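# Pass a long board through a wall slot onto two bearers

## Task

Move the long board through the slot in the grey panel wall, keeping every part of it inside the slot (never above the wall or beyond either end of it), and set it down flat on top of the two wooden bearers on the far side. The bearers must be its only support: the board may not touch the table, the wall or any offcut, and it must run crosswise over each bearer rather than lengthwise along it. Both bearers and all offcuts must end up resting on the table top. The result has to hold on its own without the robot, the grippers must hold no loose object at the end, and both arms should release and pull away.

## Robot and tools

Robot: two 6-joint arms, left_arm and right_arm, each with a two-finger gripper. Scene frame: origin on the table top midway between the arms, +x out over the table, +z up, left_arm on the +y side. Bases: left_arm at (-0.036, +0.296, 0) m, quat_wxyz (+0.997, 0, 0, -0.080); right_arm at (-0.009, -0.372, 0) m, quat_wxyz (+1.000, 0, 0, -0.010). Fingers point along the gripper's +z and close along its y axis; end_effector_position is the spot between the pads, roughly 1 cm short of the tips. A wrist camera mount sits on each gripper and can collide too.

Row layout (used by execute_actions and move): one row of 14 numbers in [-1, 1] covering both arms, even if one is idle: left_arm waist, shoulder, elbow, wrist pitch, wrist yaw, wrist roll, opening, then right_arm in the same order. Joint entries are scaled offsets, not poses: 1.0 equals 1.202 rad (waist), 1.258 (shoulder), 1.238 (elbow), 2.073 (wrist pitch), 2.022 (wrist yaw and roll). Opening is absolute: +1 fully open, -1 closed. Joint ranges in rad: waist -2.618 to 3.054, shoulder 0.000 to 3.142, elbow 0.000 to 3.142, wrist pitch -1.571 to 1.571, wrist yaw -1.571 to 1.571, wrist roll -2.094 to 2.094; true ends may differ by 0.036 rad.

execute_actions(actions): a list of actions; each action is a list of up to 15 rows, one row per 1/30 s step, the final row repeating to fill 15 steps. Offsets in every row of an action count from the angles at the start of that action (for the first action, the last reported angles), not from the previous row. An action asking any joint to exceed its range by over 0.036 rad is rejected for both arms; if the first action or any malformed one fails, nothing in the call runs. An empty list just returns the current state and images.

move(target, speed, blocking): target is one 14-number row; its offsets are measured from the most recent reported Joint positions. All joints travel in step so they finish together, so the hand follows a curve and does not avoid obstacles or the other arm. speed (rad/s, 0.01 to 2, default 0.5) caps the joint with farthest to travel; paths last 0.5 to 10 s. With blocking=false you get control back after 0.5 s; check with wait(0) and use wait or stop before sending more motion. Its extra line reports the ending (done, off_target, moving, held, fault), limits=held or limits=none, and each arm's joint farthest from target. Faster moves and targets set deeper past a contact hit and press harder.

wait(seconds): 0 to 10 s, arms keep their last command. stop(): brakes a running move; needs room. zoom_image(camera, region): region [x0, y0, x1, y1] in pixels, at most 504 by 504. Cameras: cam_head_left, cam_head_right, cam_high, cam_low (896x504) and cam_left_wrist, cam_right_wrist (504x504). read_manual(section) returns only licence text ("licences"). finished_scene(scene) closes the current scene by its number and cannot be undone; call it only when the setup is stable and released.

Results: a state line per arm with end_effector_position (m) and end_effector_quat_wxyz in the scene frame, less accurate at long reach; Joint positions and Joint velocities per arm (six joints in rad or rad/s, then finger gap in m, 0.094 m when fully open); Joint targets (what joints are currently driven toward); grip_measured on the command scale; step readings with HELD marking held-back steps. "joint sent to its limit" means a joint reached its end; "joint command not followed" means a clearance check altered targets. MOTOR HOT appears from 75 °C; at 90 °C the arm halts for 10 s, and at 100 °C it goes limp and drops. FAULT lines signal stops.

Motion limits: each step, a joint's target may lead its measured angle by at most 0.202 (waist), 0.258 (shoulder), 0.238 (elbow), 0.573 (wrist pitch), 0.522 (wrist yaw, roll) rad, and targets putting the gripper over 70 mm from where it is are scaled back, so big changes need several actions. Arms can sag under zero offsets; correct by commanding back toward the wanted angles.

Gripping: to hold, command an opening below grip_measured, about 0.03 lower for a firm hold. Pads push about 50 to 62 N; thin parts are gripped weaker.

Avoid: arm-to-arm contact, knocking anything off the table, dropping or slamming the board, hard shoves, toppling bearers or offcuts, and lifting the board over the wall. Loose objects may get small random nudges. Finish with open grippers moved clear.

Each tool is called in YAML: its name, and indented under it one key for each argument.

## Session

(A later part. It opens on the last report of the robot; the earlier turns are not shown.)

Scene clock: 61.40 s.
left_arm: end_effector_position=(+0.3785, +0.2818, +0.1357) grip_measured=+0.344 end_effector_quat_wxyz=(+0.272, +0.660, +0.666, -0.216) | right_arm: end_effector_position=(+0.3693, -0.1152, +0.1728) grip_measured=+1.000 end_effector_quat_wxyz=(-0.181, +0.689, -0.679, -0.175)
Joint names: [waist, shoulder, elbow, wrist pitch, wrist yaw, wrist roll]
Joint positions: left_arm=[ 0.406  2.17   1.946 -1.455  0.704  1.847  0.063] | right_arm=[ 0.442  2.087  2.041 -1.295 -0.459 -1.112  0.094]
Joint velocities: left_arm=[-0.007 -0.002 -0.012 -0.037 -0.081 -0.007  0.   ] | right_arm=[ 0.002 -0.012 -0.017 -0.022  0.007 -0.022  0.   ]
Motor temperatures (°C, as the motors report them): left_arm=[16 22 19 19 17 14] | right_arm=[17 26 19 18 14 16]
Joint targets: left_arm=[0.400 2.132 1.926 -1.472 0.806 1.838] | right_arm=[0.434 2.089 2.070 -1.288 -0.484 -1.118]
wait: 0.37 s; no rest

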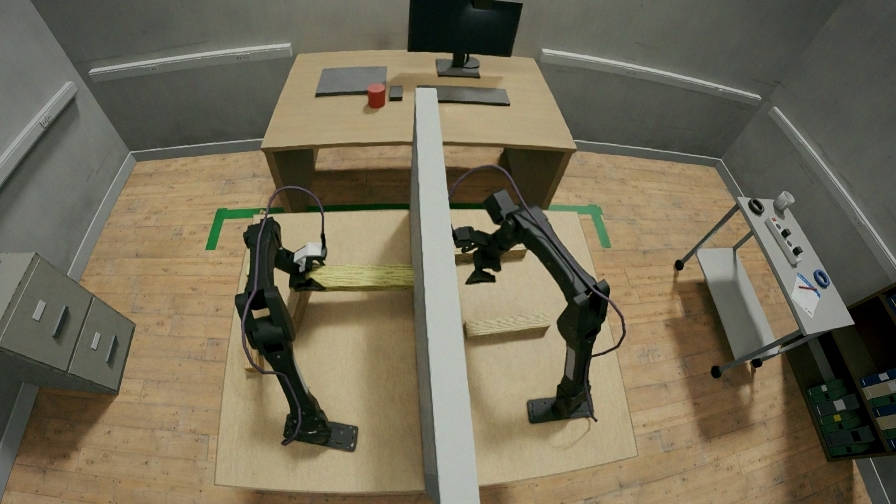

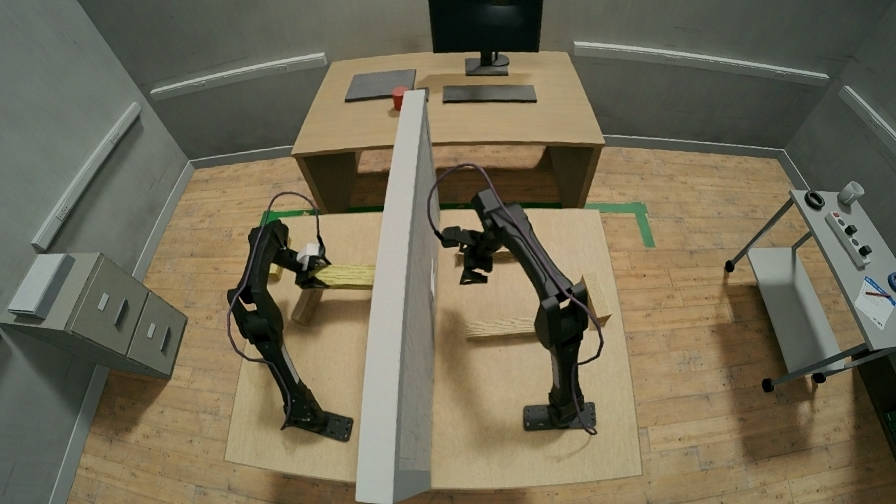

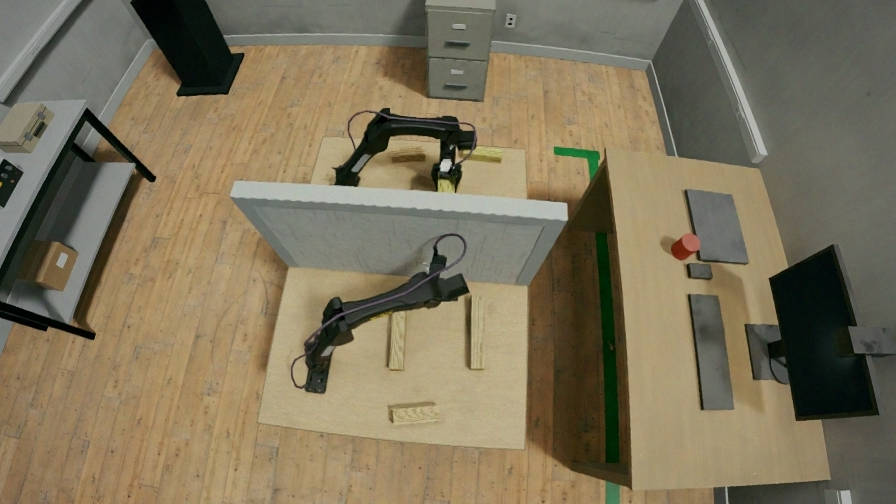

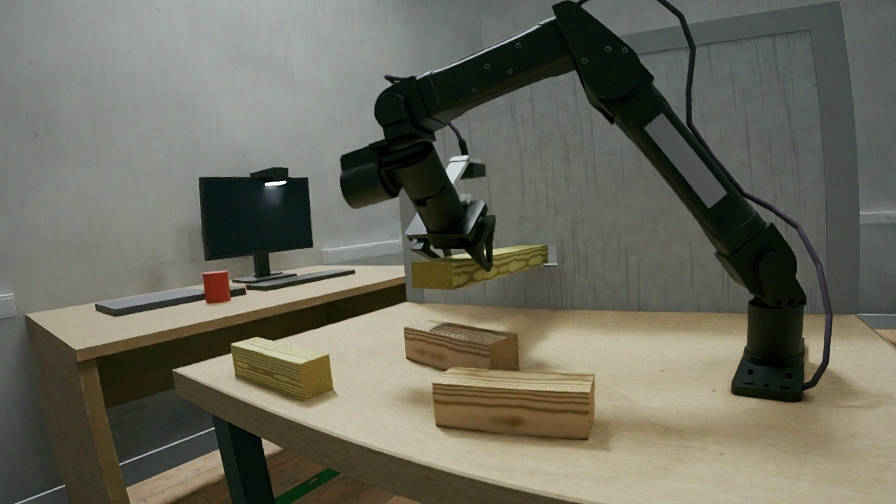

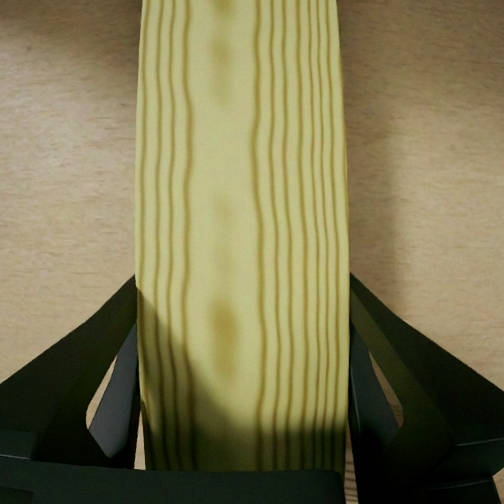

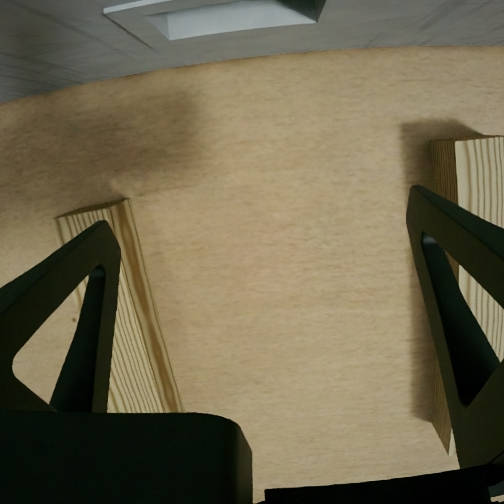

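execute_actions:
  actions:
    - [[-0.0050,-0.027,-0.0226,-0.0080,0.0509,-0.0045,0.12,-0.0067,0.0016,0.0234,0.0034,-0.0124,-0.003,1.0],[-0.0067,-0.027,-0.0291,-0.0075,0.0509,-0.0047,0.12,-0.0067,0.0016,0.0234,0.0034,-0.0124,-0.003,1.0],[-0.0083,-0.027,-0.0323,-0.0067,0.0509,-0.0056,0.12,-0.0067,0.0016,0.0234,0.0034,-0.0124,-0.003,1.0],[-0.0087,-0.027,-0.0242,-0.0058,0.0509,-0.0069,0.12,-0.0067,0.0016,0.0234,0.0034,-0.0124,-0.003,1.0],[-0.0097,-0.027,-0.0145,-0.0047,0.0509,-0.0085,0.12,-0.0067,0.0016,0.0234,0.0034,-0.0124,-0.003,1.0],[-0.0113,-0.027,-0.0097,-0.0036,0.0509,-0.0103,0.12,-0.0067,0.0016,0.0234,0.0034,-0.0124,-0.003,1.0],[-0.0132,-0.027,-0.0080,-0.0025,0.0509,-0.0122,0.12,-0.0067,0.0016,0.0234,0.0034,-0.0124,-0.003,1.0],[-0.0154,-0.027,-0.0080,-0.0016,0.0509,-0.0141,0.12,-0.0067,0.0016,0.0234,0.0034,-0.0124,-0.003,1.0],[-0.0176,-0.027,-0.0080,-0.0008,0.0509,-0.0160,0.12,-0.0067,0.0016,0.0234,0.0034,-0.0124,-0.003,1.0],[-0.0197,-0.027,-0.0080,-0.0003,0.0509,-0.0176,0.12,-0.0067,0.0016,0.0234,0.0034,-0.0124,-0.003,1.0],[-0.0216,-0.027,-0.0080,-0.0001,0.0509,-0.0188,0.12,-0.0067,0.0016,0.0234,0.0034,-0.0124,-0.003,1.0],[-0.0232,-0.027,-0.0080,-0.0001,0.0509,-0.0197,0.12,-0.0067,0.0016,0.0234,0.0034,-0.0124,-0.003,1.0],[-0.0242,-0.027,-0.0080,-0.0001,0.0509,-0.0200,0.12,-0.0067,0.0016,0.0234,0.0034,-0.0124,-0.003,1.0],[-0.0246,-0.027,-0.0080,-0.0001,0.0509,-0.0200,0.12,-0.0067,0.0016,0.0234,0.0034,-0.0124,-0.003,1.0],[-0.0246,-0.027,-0.0080,-0.0001,0.0509,-0.0200,0.12,-0.0067,0.0016,0.0234,0.0034,-0.0124,-0.003,1.0]]

wait:
  seconds: 0.3

zoom_image:
  camera: "cam_low"
  region: [490, 230, 580, 290]

Scene clock: 64.67 s.
left_arm: end_effector_position=(+0.3766, +0.2810, +0.1314) grip_measured=+0.344 end_effector_quat_wxyz=(+0.268, +0.654, +0.671, -0.222) | right_arm: end_effector_position=(+0.3693, -0.1152, +0.1728) grip_measured=+1.000 end_effector_quat_wxyz=(-0.181, +0.689, -0.679, -0.175)
Joint names: [waist, shoulder, elbow, wrist pitch, wrist yaw, wrist roll]
Joint positions: left_arm=[ 0.405  2.17   1.928 -1.446  0.704  1.833  0.063] | right_arm=[ 0.442  2.087  2.041 -1.295 -0.459 -1.112  0.094]
Joint velocities: left_arm=[ 0.002 -0.012  0.022 -0.007 -0.007  0.007 -0.   ] | right_arm=[ 0.012 -0.002  0.012  0.007 -0.022 -0.051  0.   ]
Motor temperatures (°C, as the motors report them): left_arm=[16 23 19 19 17 14] | right_arm=[17 26 19 18 14 16]
Joint targets: left_arm=[0.376 2.137 1.936 -1.455 0.806 1.807] | right_arm=[0.434 2.089 2.070 -1.288 -0.484 -1.118]
Step readings (joint positions):
0: left_arm=[0.406 2.170 1.946 -1.455 0.704 1.845] | right_arm=[0.442 2.087 2.041 -1.295 -0.459 -1.112]
1: left_arm=[0.406 2.170 1.944 -1.453 0.704 1.845] | right_arm=[0.442 2.087 2.041 -1.295 -0.459 -1.112]
2: left_arm=[0.406 2.170 1.939 -1.452 0.705 1.844] | right_arm=[0.442 2.087 2.041 -1.295 -0.459 -1.112]
4: left_arm=[0.406 2.170 1.929 -1.447 0.706 1.839] | right_arm=[0.442 2.087 2.041 -1.295 -0.459 -1.112]
8: left_arm=[0.406 2.170 1.928 -1.446 0.706 1.837] | right_arm=[0.442 2.087 2.041 -1.295 -0.459 -1.112]
15: Joint positions above

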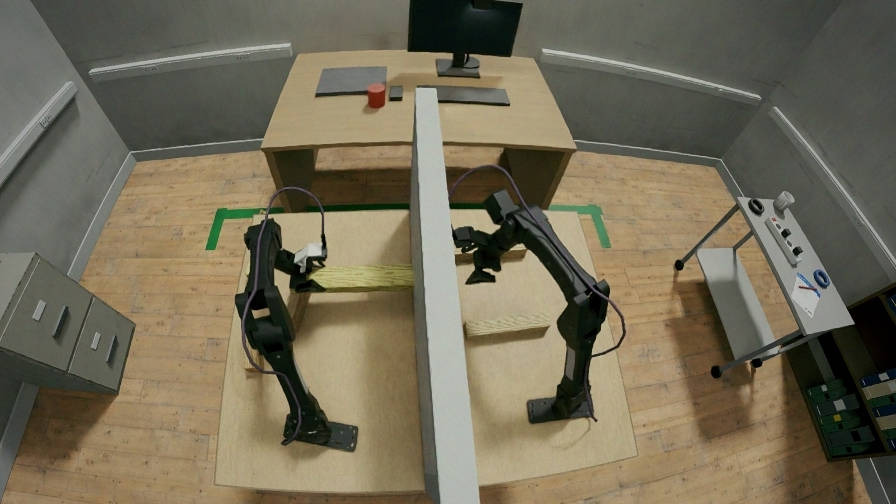

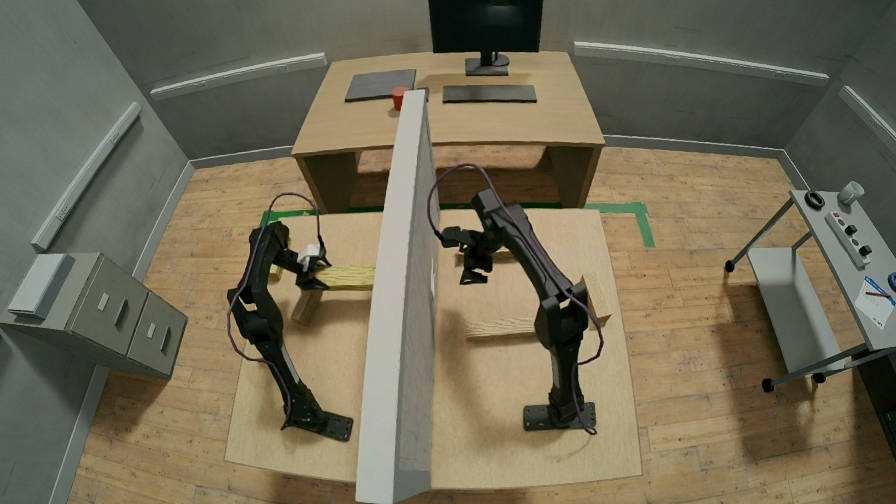

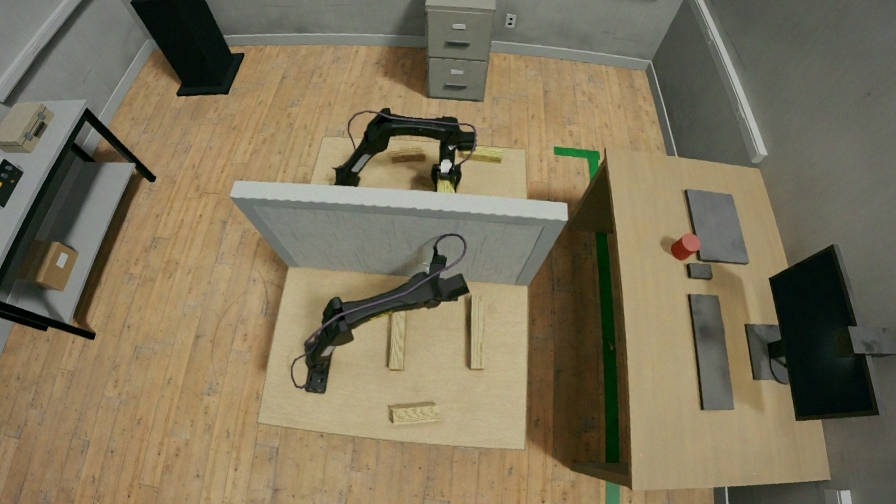

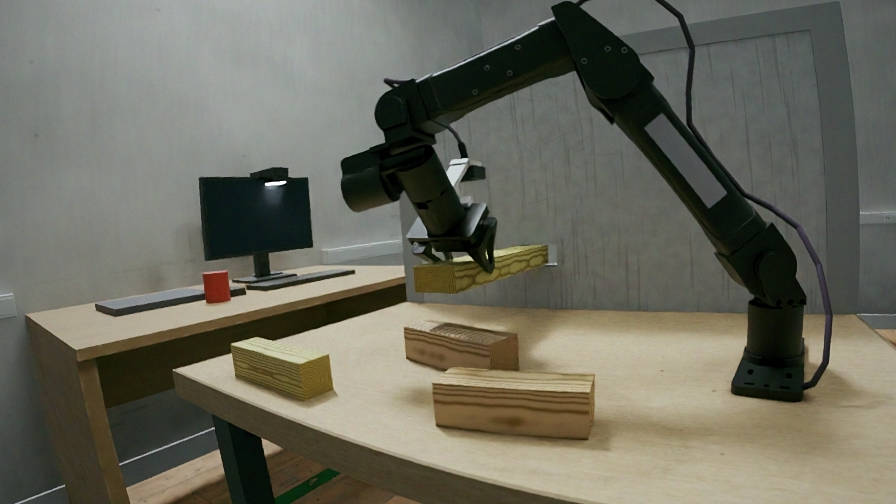

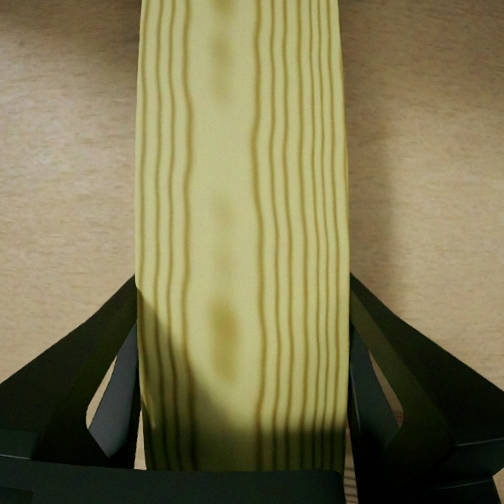

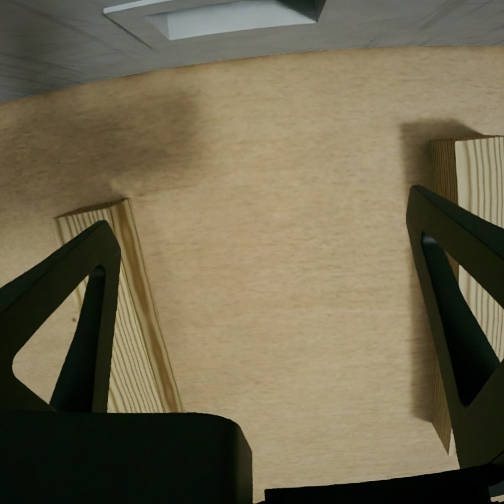

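Scene clock: 64.97 s.
left_arm: end_effector_position=(+0.3766, +0.2809, +0.1314) grip_measured=+0.344 end_effector_quat_wxyz=(+0.268, +0.654, +0.671, -0.222) | right_arm: end_effector_position=(+0.3693, -0.1152, +0.1728) grip_measured=+1.000 end_effector_quat_wxyz=(-0.181, +0.689, -0.679, -0.175)
Joint names: [waist, shoulder, elbow, wrist pitch, wrist yaw, wrist roll]
Joint positions: left_arm=[ 0.405  2.17   1.928 -1.446  0.704  1.833  0.063] | right_arm=[ 0.442  2.087  2.041 -1.295 -0.459 -1.112  0.094]
Joint velocities: left_arm=[ 0.002 -0.012  0.002  0.022 -0.022  0.051  0.001] | right_arm=[ 0.007  0.012 -0.007  0.007  0.007  0.007  0.   ]
Motor temperatures (°C, as the motors report them): left_arm=[16 23 19 19 17 14] | right_arm=[17 26 19 18 14 16]
Joint targets: left_arm=[0.376 2.137 1.936 -1.455 0.806 1.807] | right_arm=[0.434 2.089 2.070 -1.288 -0.484 -1.118]
wait: 0.30 s; at rest by 0.17 s

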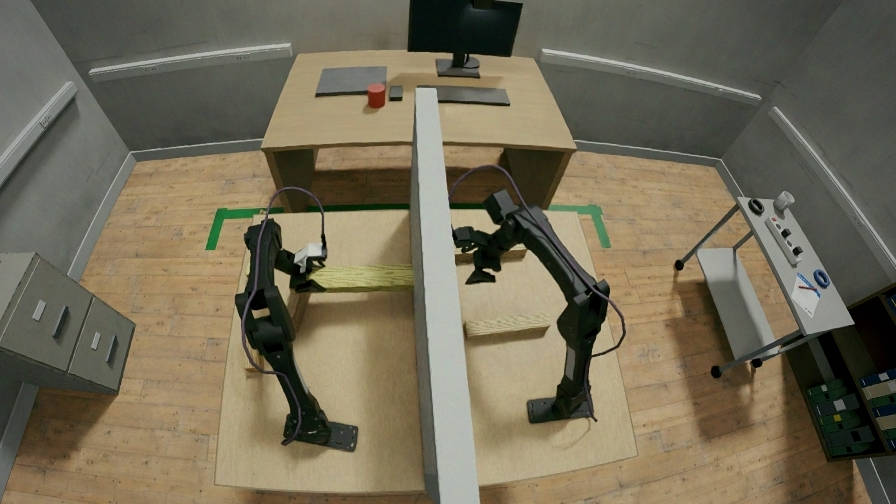

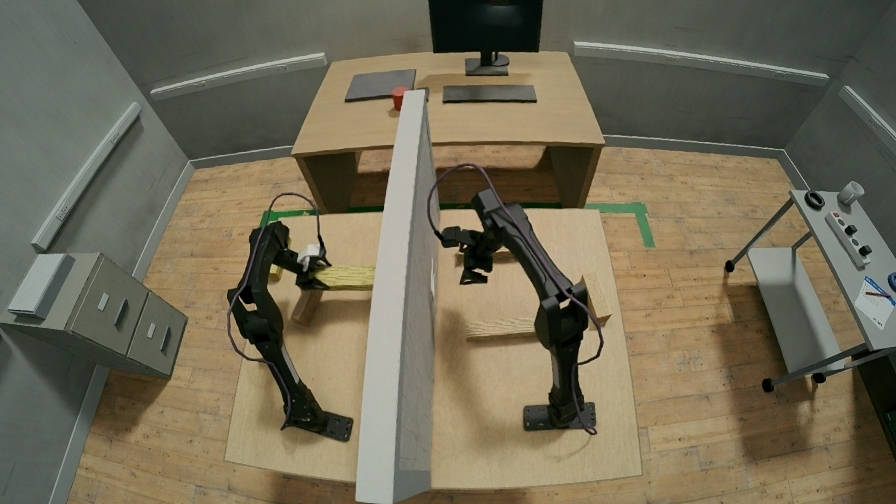

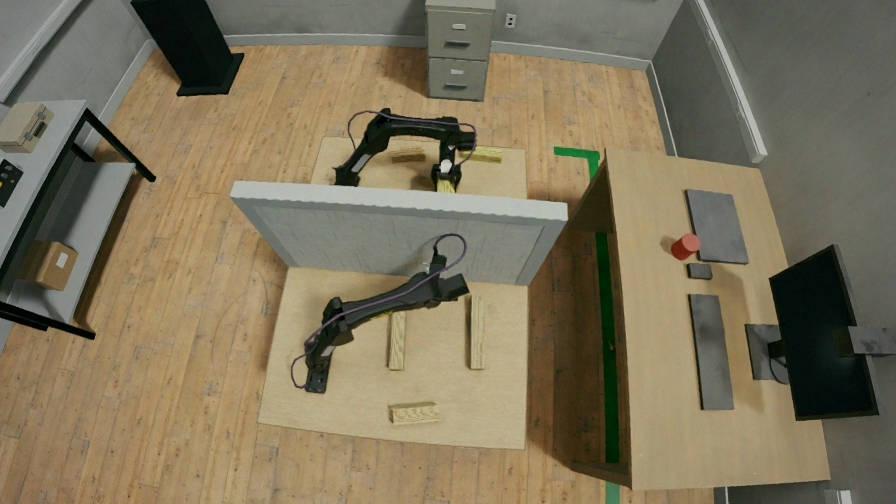

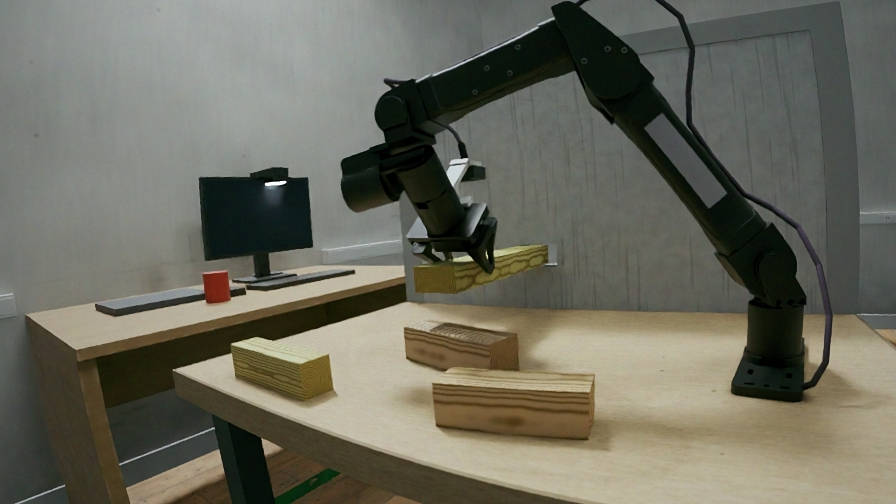

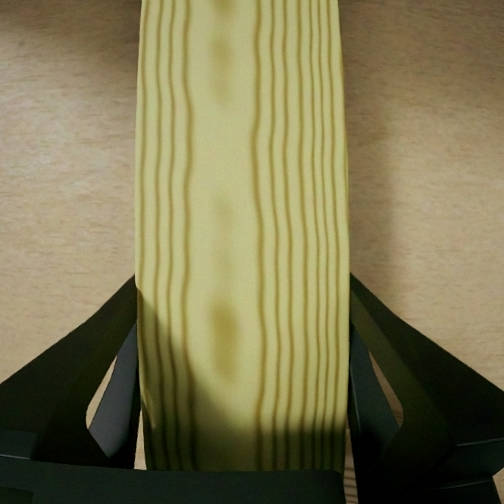

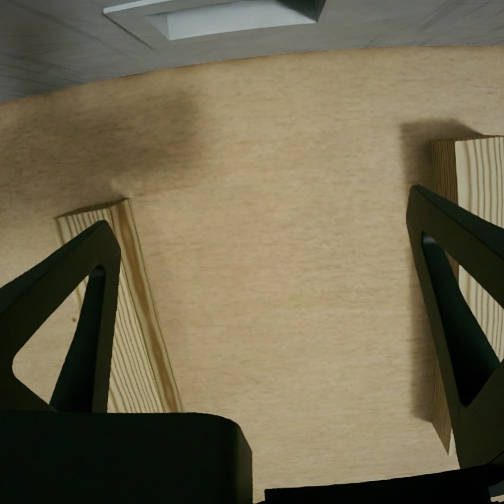

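Region (490, 230, 580, 290) of cam_low's 896x504 image, scaled by 5.600, with more detail than that image has.

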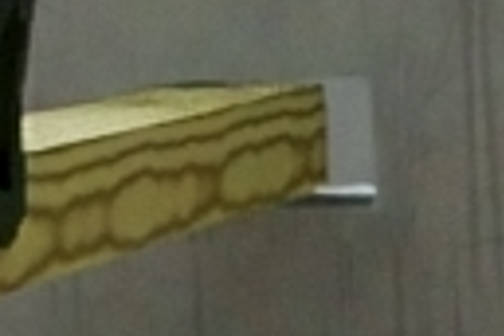

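execute_actions:
  actions:
    - [[-0.0100,-0.0262,0.0065,-0.0058,0.0504,-0.0069,0.12,-0.0067,0.0016,0.0234,0.0034,-0.0124,-0.003,1.0],[0.0017,-0.0262,0.0032,-0.0087,0.0504,-0.0020,0.12,-0.0067,0.0016,0.0234,0.0034,-0.0124,-0.003,1.0],[0.0083,-0.0262,0.0,-0.0125,0.0504,0.0020,0.12,-0.0067,0.0016,0.0234,0.0034,-0.0124,-0.003,1.0],[0.0116,-0.0262,-0.0048,-0.0132,0.0504,0.0027,0.12,-0.0067,0.0016,0.0234,0.0034,-0.0124,-0.003,1.0],[0.0150,-0.0334,-0.0097,-0.0149,0.0480,0.0045,0.12,-0.0067,0.0016,0.0234,0.0034,-0.0124,-0.003,1.0],[0.0183,-0.0397,-0.0145,-0.0174,0.0455,0.0072,0.12,-0.0067,0.0016,0.0234,0.0034,-0.0124,-0.003,1.0],[0.0212,-0.0461,-0.0194,-0.0204,0.0430,0.0104,0.12,-0.0067,0.0016,0.0234,0.0034,-0.0124,-0.003,1.0],[0.0233,-0.0509,-0.0226,-0.0237,0.0406,0.0140,0.12,-0.0067,0.0016,0.0234,0.0034,-0.0124,-0.003,1.0],[0.0250,-0.0509,-0.0226,-0.0270,0.0386,0.0176,0.12,-0.0067,0.0016,0.0234,0.0034,-0.0124,-0.003,1.0],[0.0256,-0.0477,-0.0178,-0.0300,0.0371,0.0208,0.12,-0.0067,0.0016,0.0234,0.0034,-0.0124,-0.003,1.0],[0.0256,-0.0453,-0.0145,-0.0325,0.0361,0.0235,0.12,-0.0067,0.0016,0.0234,0.0034,-0.0124,-0.003,1.0],[0.0256,-0.0446,-0.0130,-0.0342,0.0358,0.0253,0.12,-0.0067,0.0016,0.0234,0.0034,-0.0124,-0.003,1.0],[0.0256,-0.0446,-0.0130,-0.0348,0.0358,0.0260,0.12,-0.0067,0.0016,0.0234,0.0034,-0.0124,-0.003,1.0],[0.0256,-0.0446,-0.0130,-0.0348,0.0358,0.0260,0.12,-0.0067,0.0016,0.0234,0.0034,-0.0124,-0.003,1.0],[0.0256,-0.0446,-0.0130,-0.0348,0.0358,0.0260,0.12,-0.0067,0.0016,0.0234,0.0034,-0.0124,-0.003,1.0]]

wait:
  seconds: 0.35

zoom_image:
  camera: "cam_low"
  region: [490, 230, 580, 290]

zoom_image:
  camera: "cam_left_wrist"
  region: [100, 0, 400, 300]

Scene clock: 67.10 s.
left_arm: end_effector_position=(+0.3686, +0.2902, +0.1345) grip_measured=+0.344 end_effector_quat_wxyz=(+0.268, +0.656, +0.670, -0.222) | right_arm: end_effector_position=(+0.3693, -0.1152, +0.1728) grip_measured=+1.000 end_effector_quat_wxyz=(-0.181, +0.689, -0.679, -0.175)
Joint names: [waist, shoulder, elbow, wrist pitch, wrist yaw, wrist roll]
Joint positions: left_arm=[ 0.431  2.154  1.915 -1.472  0.699  1.87   0.063] | right_arm=[ 0.442  2.087  2.041 -1.295 -0.459 -1.112  0.094]
Joint velocities: left_arm=[-0.022  0.012 -0.007 -0.095 -0.037  0.095 -0.   ] | right_arm=[-0.032 -0.012  0.017  0.037 -0.066  0.022  0.   ]
Motor temperatures (°C, as the motors report them): left_arm=[16 23 19 19 17 14] | right_arm=[17 26 19 18 14 16]
Joint targets: left_arm=[0.436 2.114 1.912 -1.519 0.776 1.885] | right_arm=[0.434 2.089 2.070 -1.288 -0.484 -1.118]
Step readings (joint positions):
0: left_arm=[0.405 2.170 1.928 -1.446 0.704 1.833] | right_arm=[0.442 2.087 2.041 -1.295 -0.459 -1.112]
1: left_arm=[0.405 2.170 1.928 -1.446 0.704 1.833] | right_arm=[0.442 2.087 2.041 -1.295 -0.459 -1.112]
2: left_arm=[0.406 2.170 1.928 -1.446 0.704 1.834] | right_arm=[0.442 2.087 2.041 -1.295 -0.459 -1.112]
4: left_arm=[0.408 2.170 1.928 -1.446 0.706 1.834] | right_arm=[0.442 2.087 2.041 -1.295 -0.459 -1.112]
8: left_arm=[0.415 2.164 1.921 -1.446 0.706 1.841] | right_arm=[0.442 2.087 2.041 -1.295 -0.459 -1.112]
15: Joint positions above

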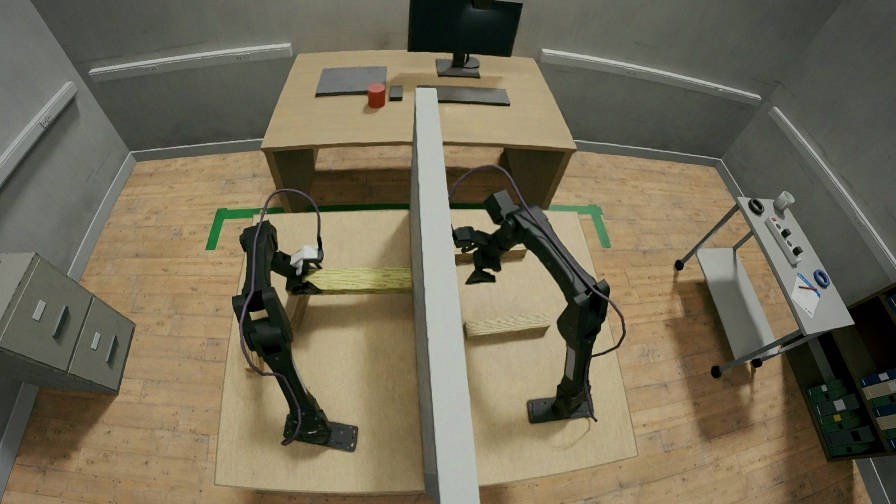

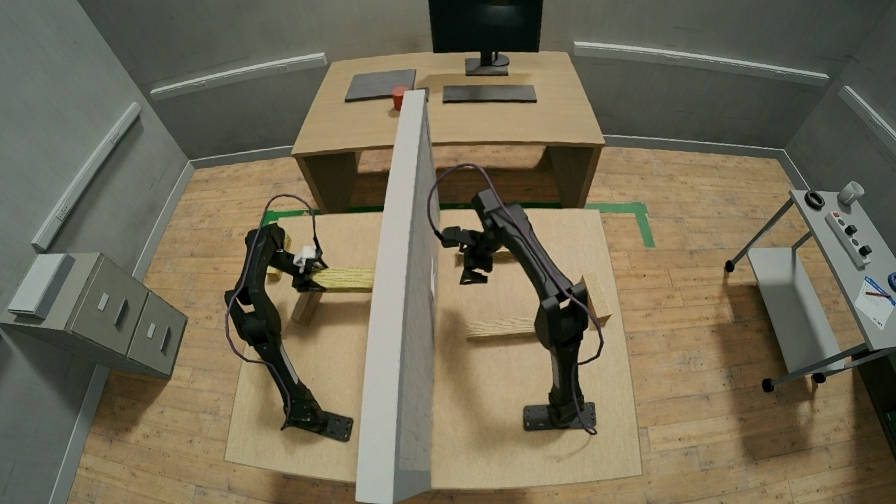

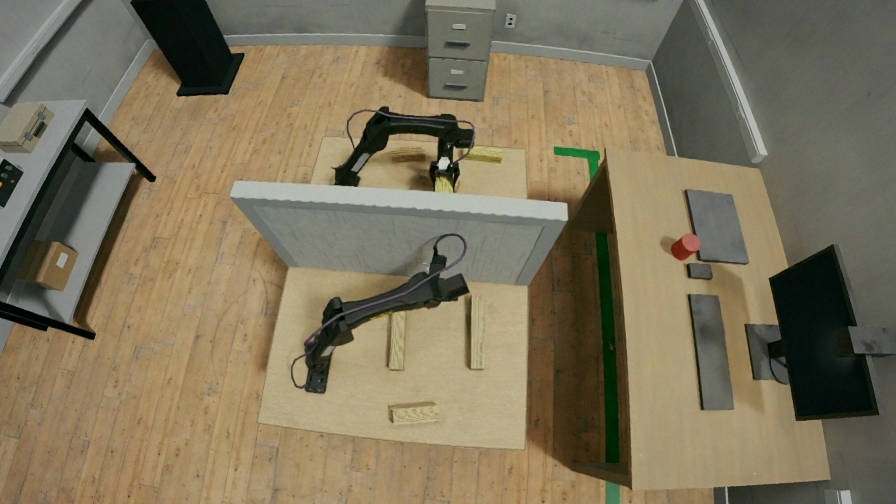

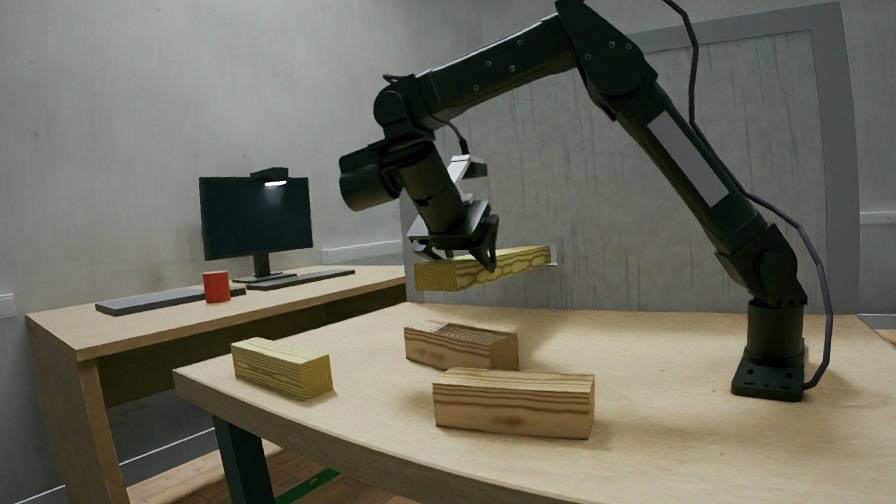

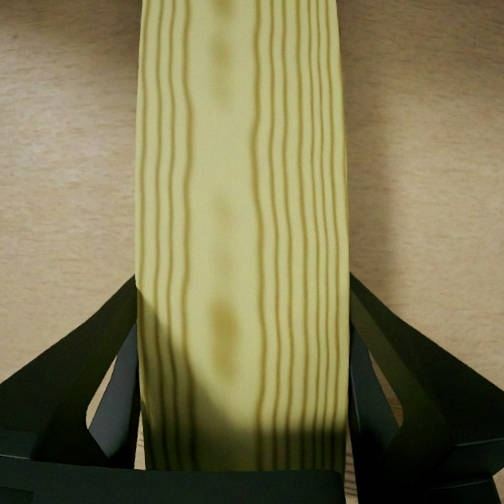

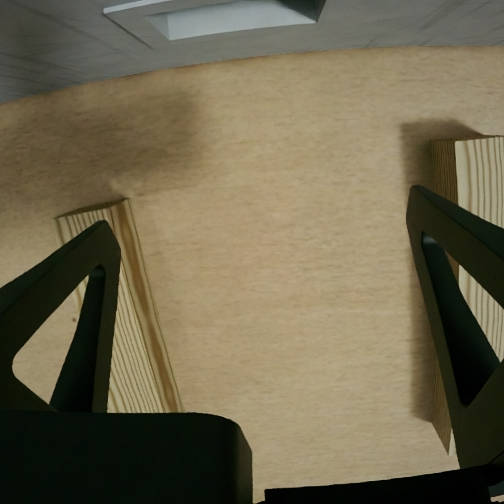

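Scene clock: 67.47 s.
left_arm: end_effector_position=(+0.3675, +0.2901, +0.1344) grip_measured=+0.344 end_effector_quat_wxyz=(+0.267, +0.658, +0.668, -0.222) | right_arm: end_effector_position=(+0.3693, -0.1152, +0.1728) grip_measured=+1.000 end_effector_quat_wxyz=(-0.181, +0.689, -0.679, -0.175)
Joint names: [waist, shoulder, elbow, wrist pitch, wrist yaw, wrist roll]
Joint positions: left_arm=[ 0.431  2.154  1.915 -1.477  0.697  1.88   0.063] | right_arm=[ 0.442  2.087  2.041 -1.295 -0.459 -1.112  0.094]
Joint velocities: left_arm=[ 0.007  0.007 -0.002  0.051 -0.022  0.051  0.001] | right_arm=[-0.002 -0.007  0.002 -0.037  0.007 -0.037  0.   ]
Motor temperatures (°C, as the motors report them): left_arm=[16 24 19 19 17 14] | right_arm=[17 26 19 18 14 16]
Joint targets: left_arm=[0.436 2.114 1.912 -1.519 0.776 1.885] | right_arm=[0.434 2.089 2.070 -1.288 -0.484 -1.118]
wait: 0.37 s; no rest

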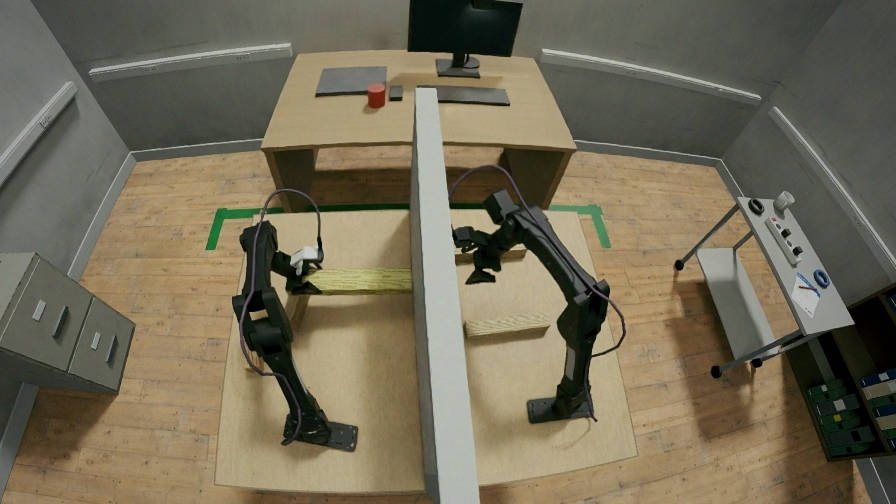

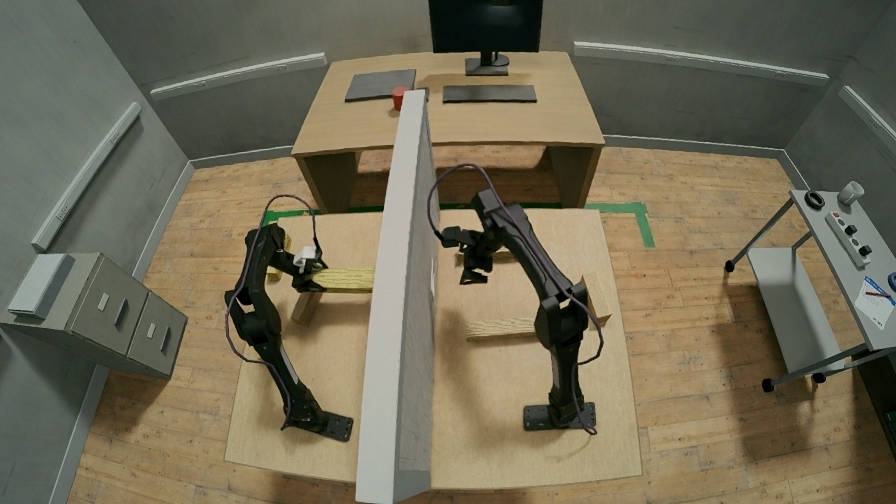

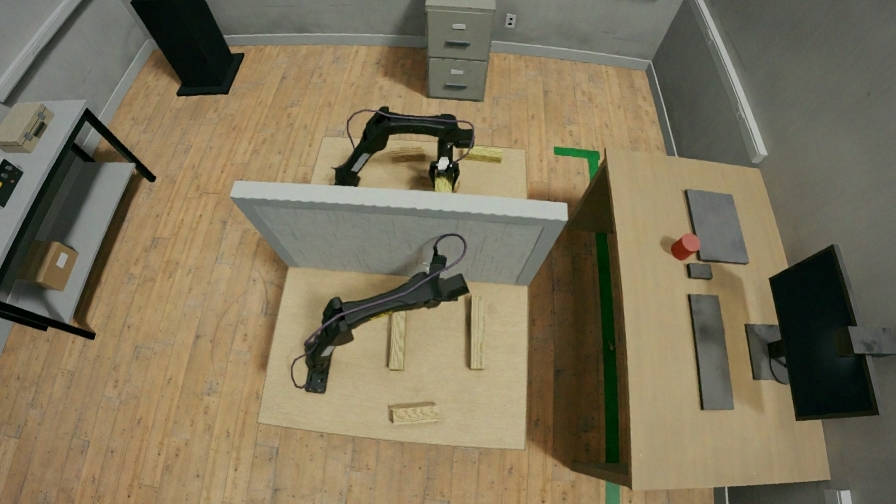

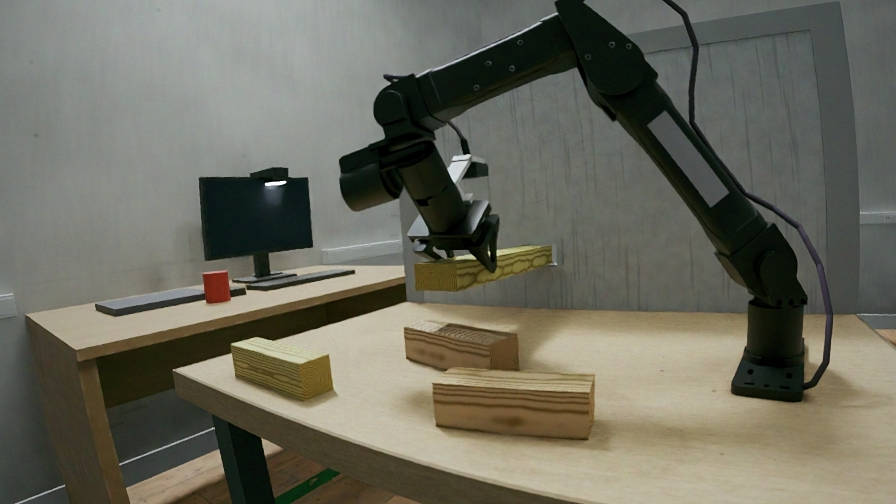

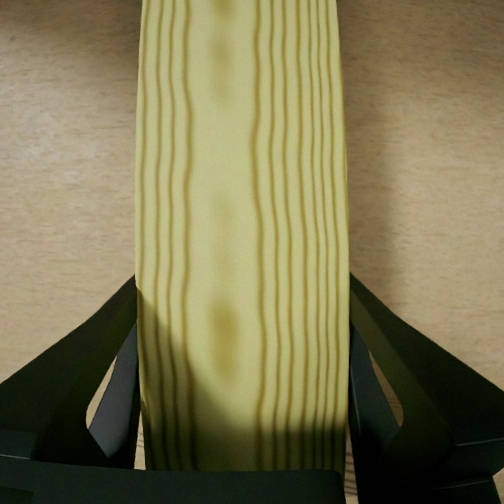

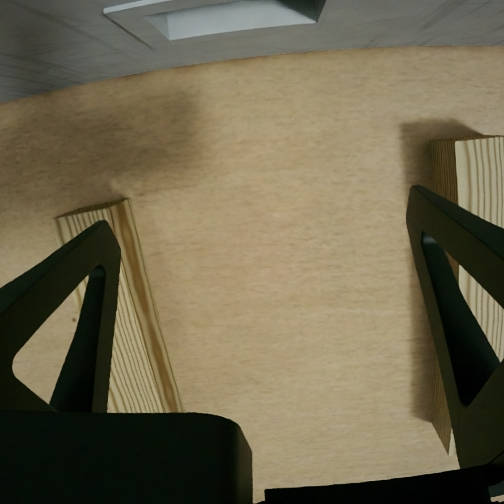

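Region (490, 230, 580, 290) of cam_low's 896x504 image, scaled by 5.600, with more detail than that image has.

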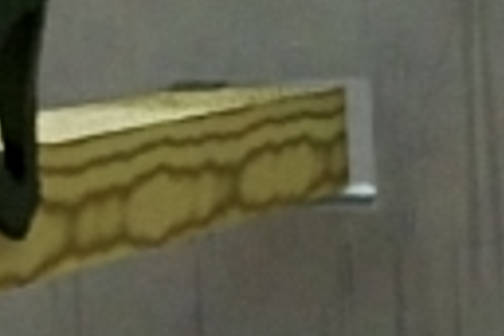

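Region (100, 0, 400, 300) of cam_left_wrist's 504x504 image, scaled by 1.680, with more detail than that image has.

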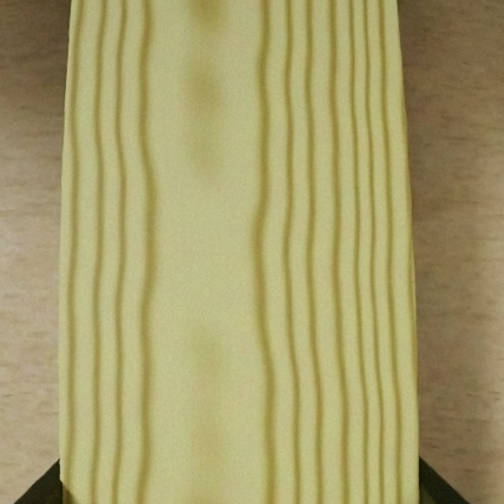

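execute_actions:
  actions: []

Scene clock: 68.30 s.
left_arm: end_effector_position=(+0.3675, +0.2901, +0.1344) grip_measured=+0.344 end_effector_quat_wxyz=(+0.267, +0.659, +0.668, -0.222) | right_arm: end_effector_position=(+0.3693, -0.1152, +0.1728) grip_measured=+1.000 end_effector_quat_wxyz=(-0.181, +0.689, -0.679, -0.175)
Joint names: [waist, shoulder, elbow, wrist pitch, wrist yaw, wrist roll]
Joint positions: left_arm=[ 0.431  2.154  1.915 -1.477  0.697  1.88   0.063] | right_arm=[ 0.442  2.087  2.041 -1.295 -0.459 -1.112  0.094]
Joint velocities: left_arm=[-0.027  0.002 -0.002  0.066  0.037 -0.022  0.   ] | right_arm=[-0.007  0.002  0.007 -0.051  0.007 -0.051  0.   ]
Motor temperatures (°C, as the motors report them): left_arm=[16 24 19 19 17 14] | right_arm=[17 26 19 18 14 16]
Joint targets: left_arm=[0.436 2.114 1.912 -1.518 0.776 1.885] | right_arm=[0.434 2.089 2.070 -1.288 -0.484 -1.118]

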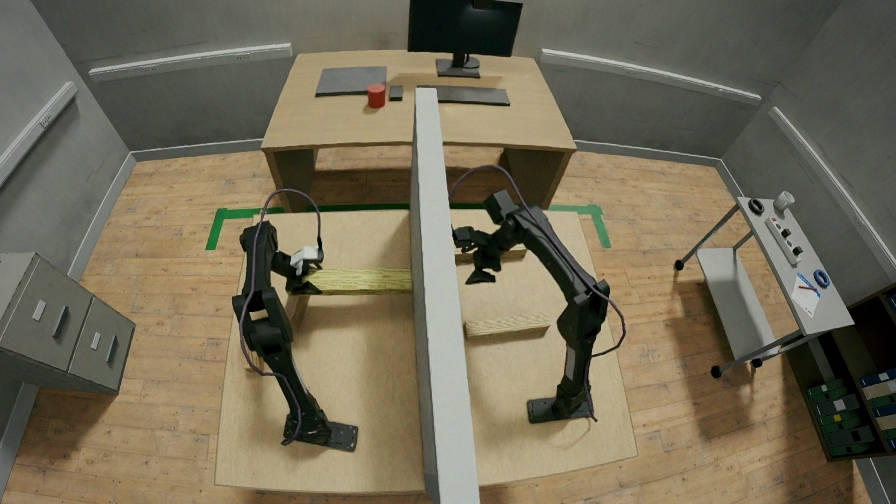

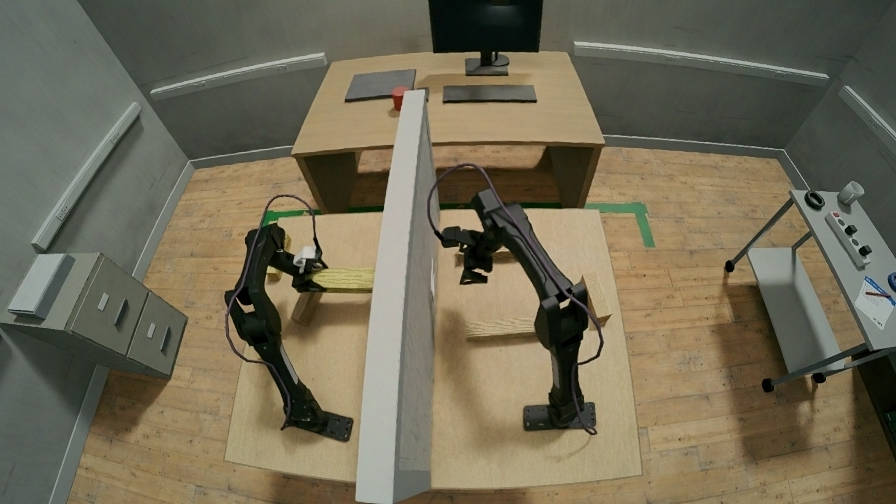

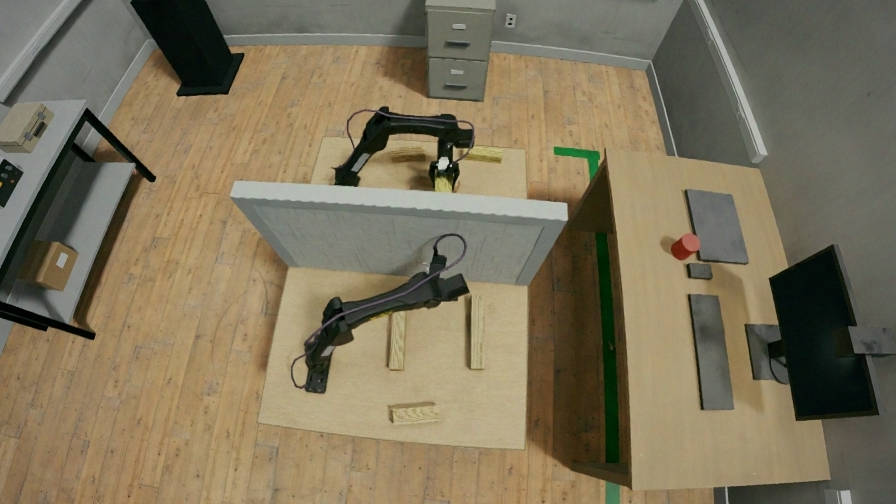

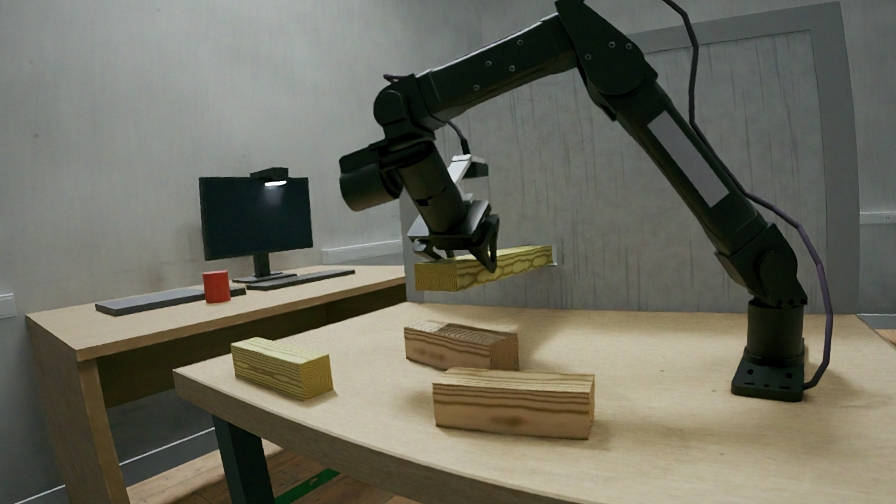

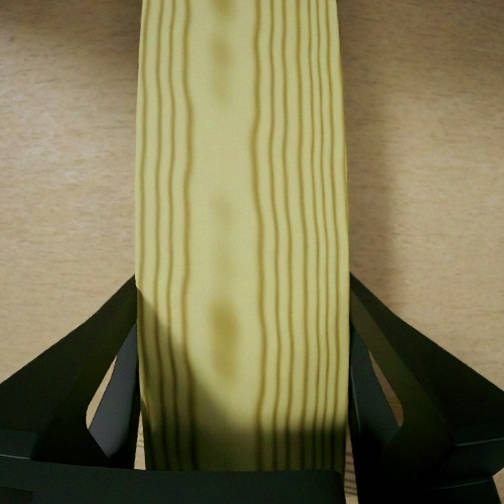

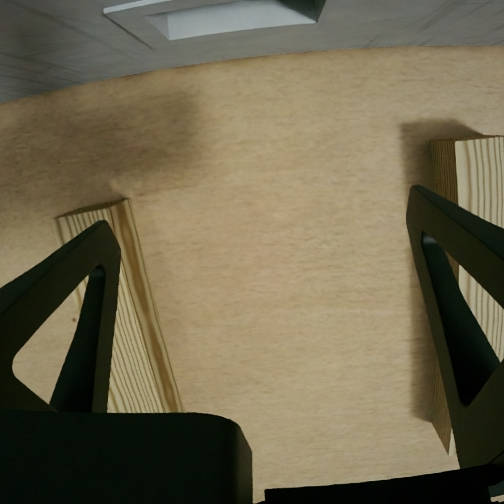

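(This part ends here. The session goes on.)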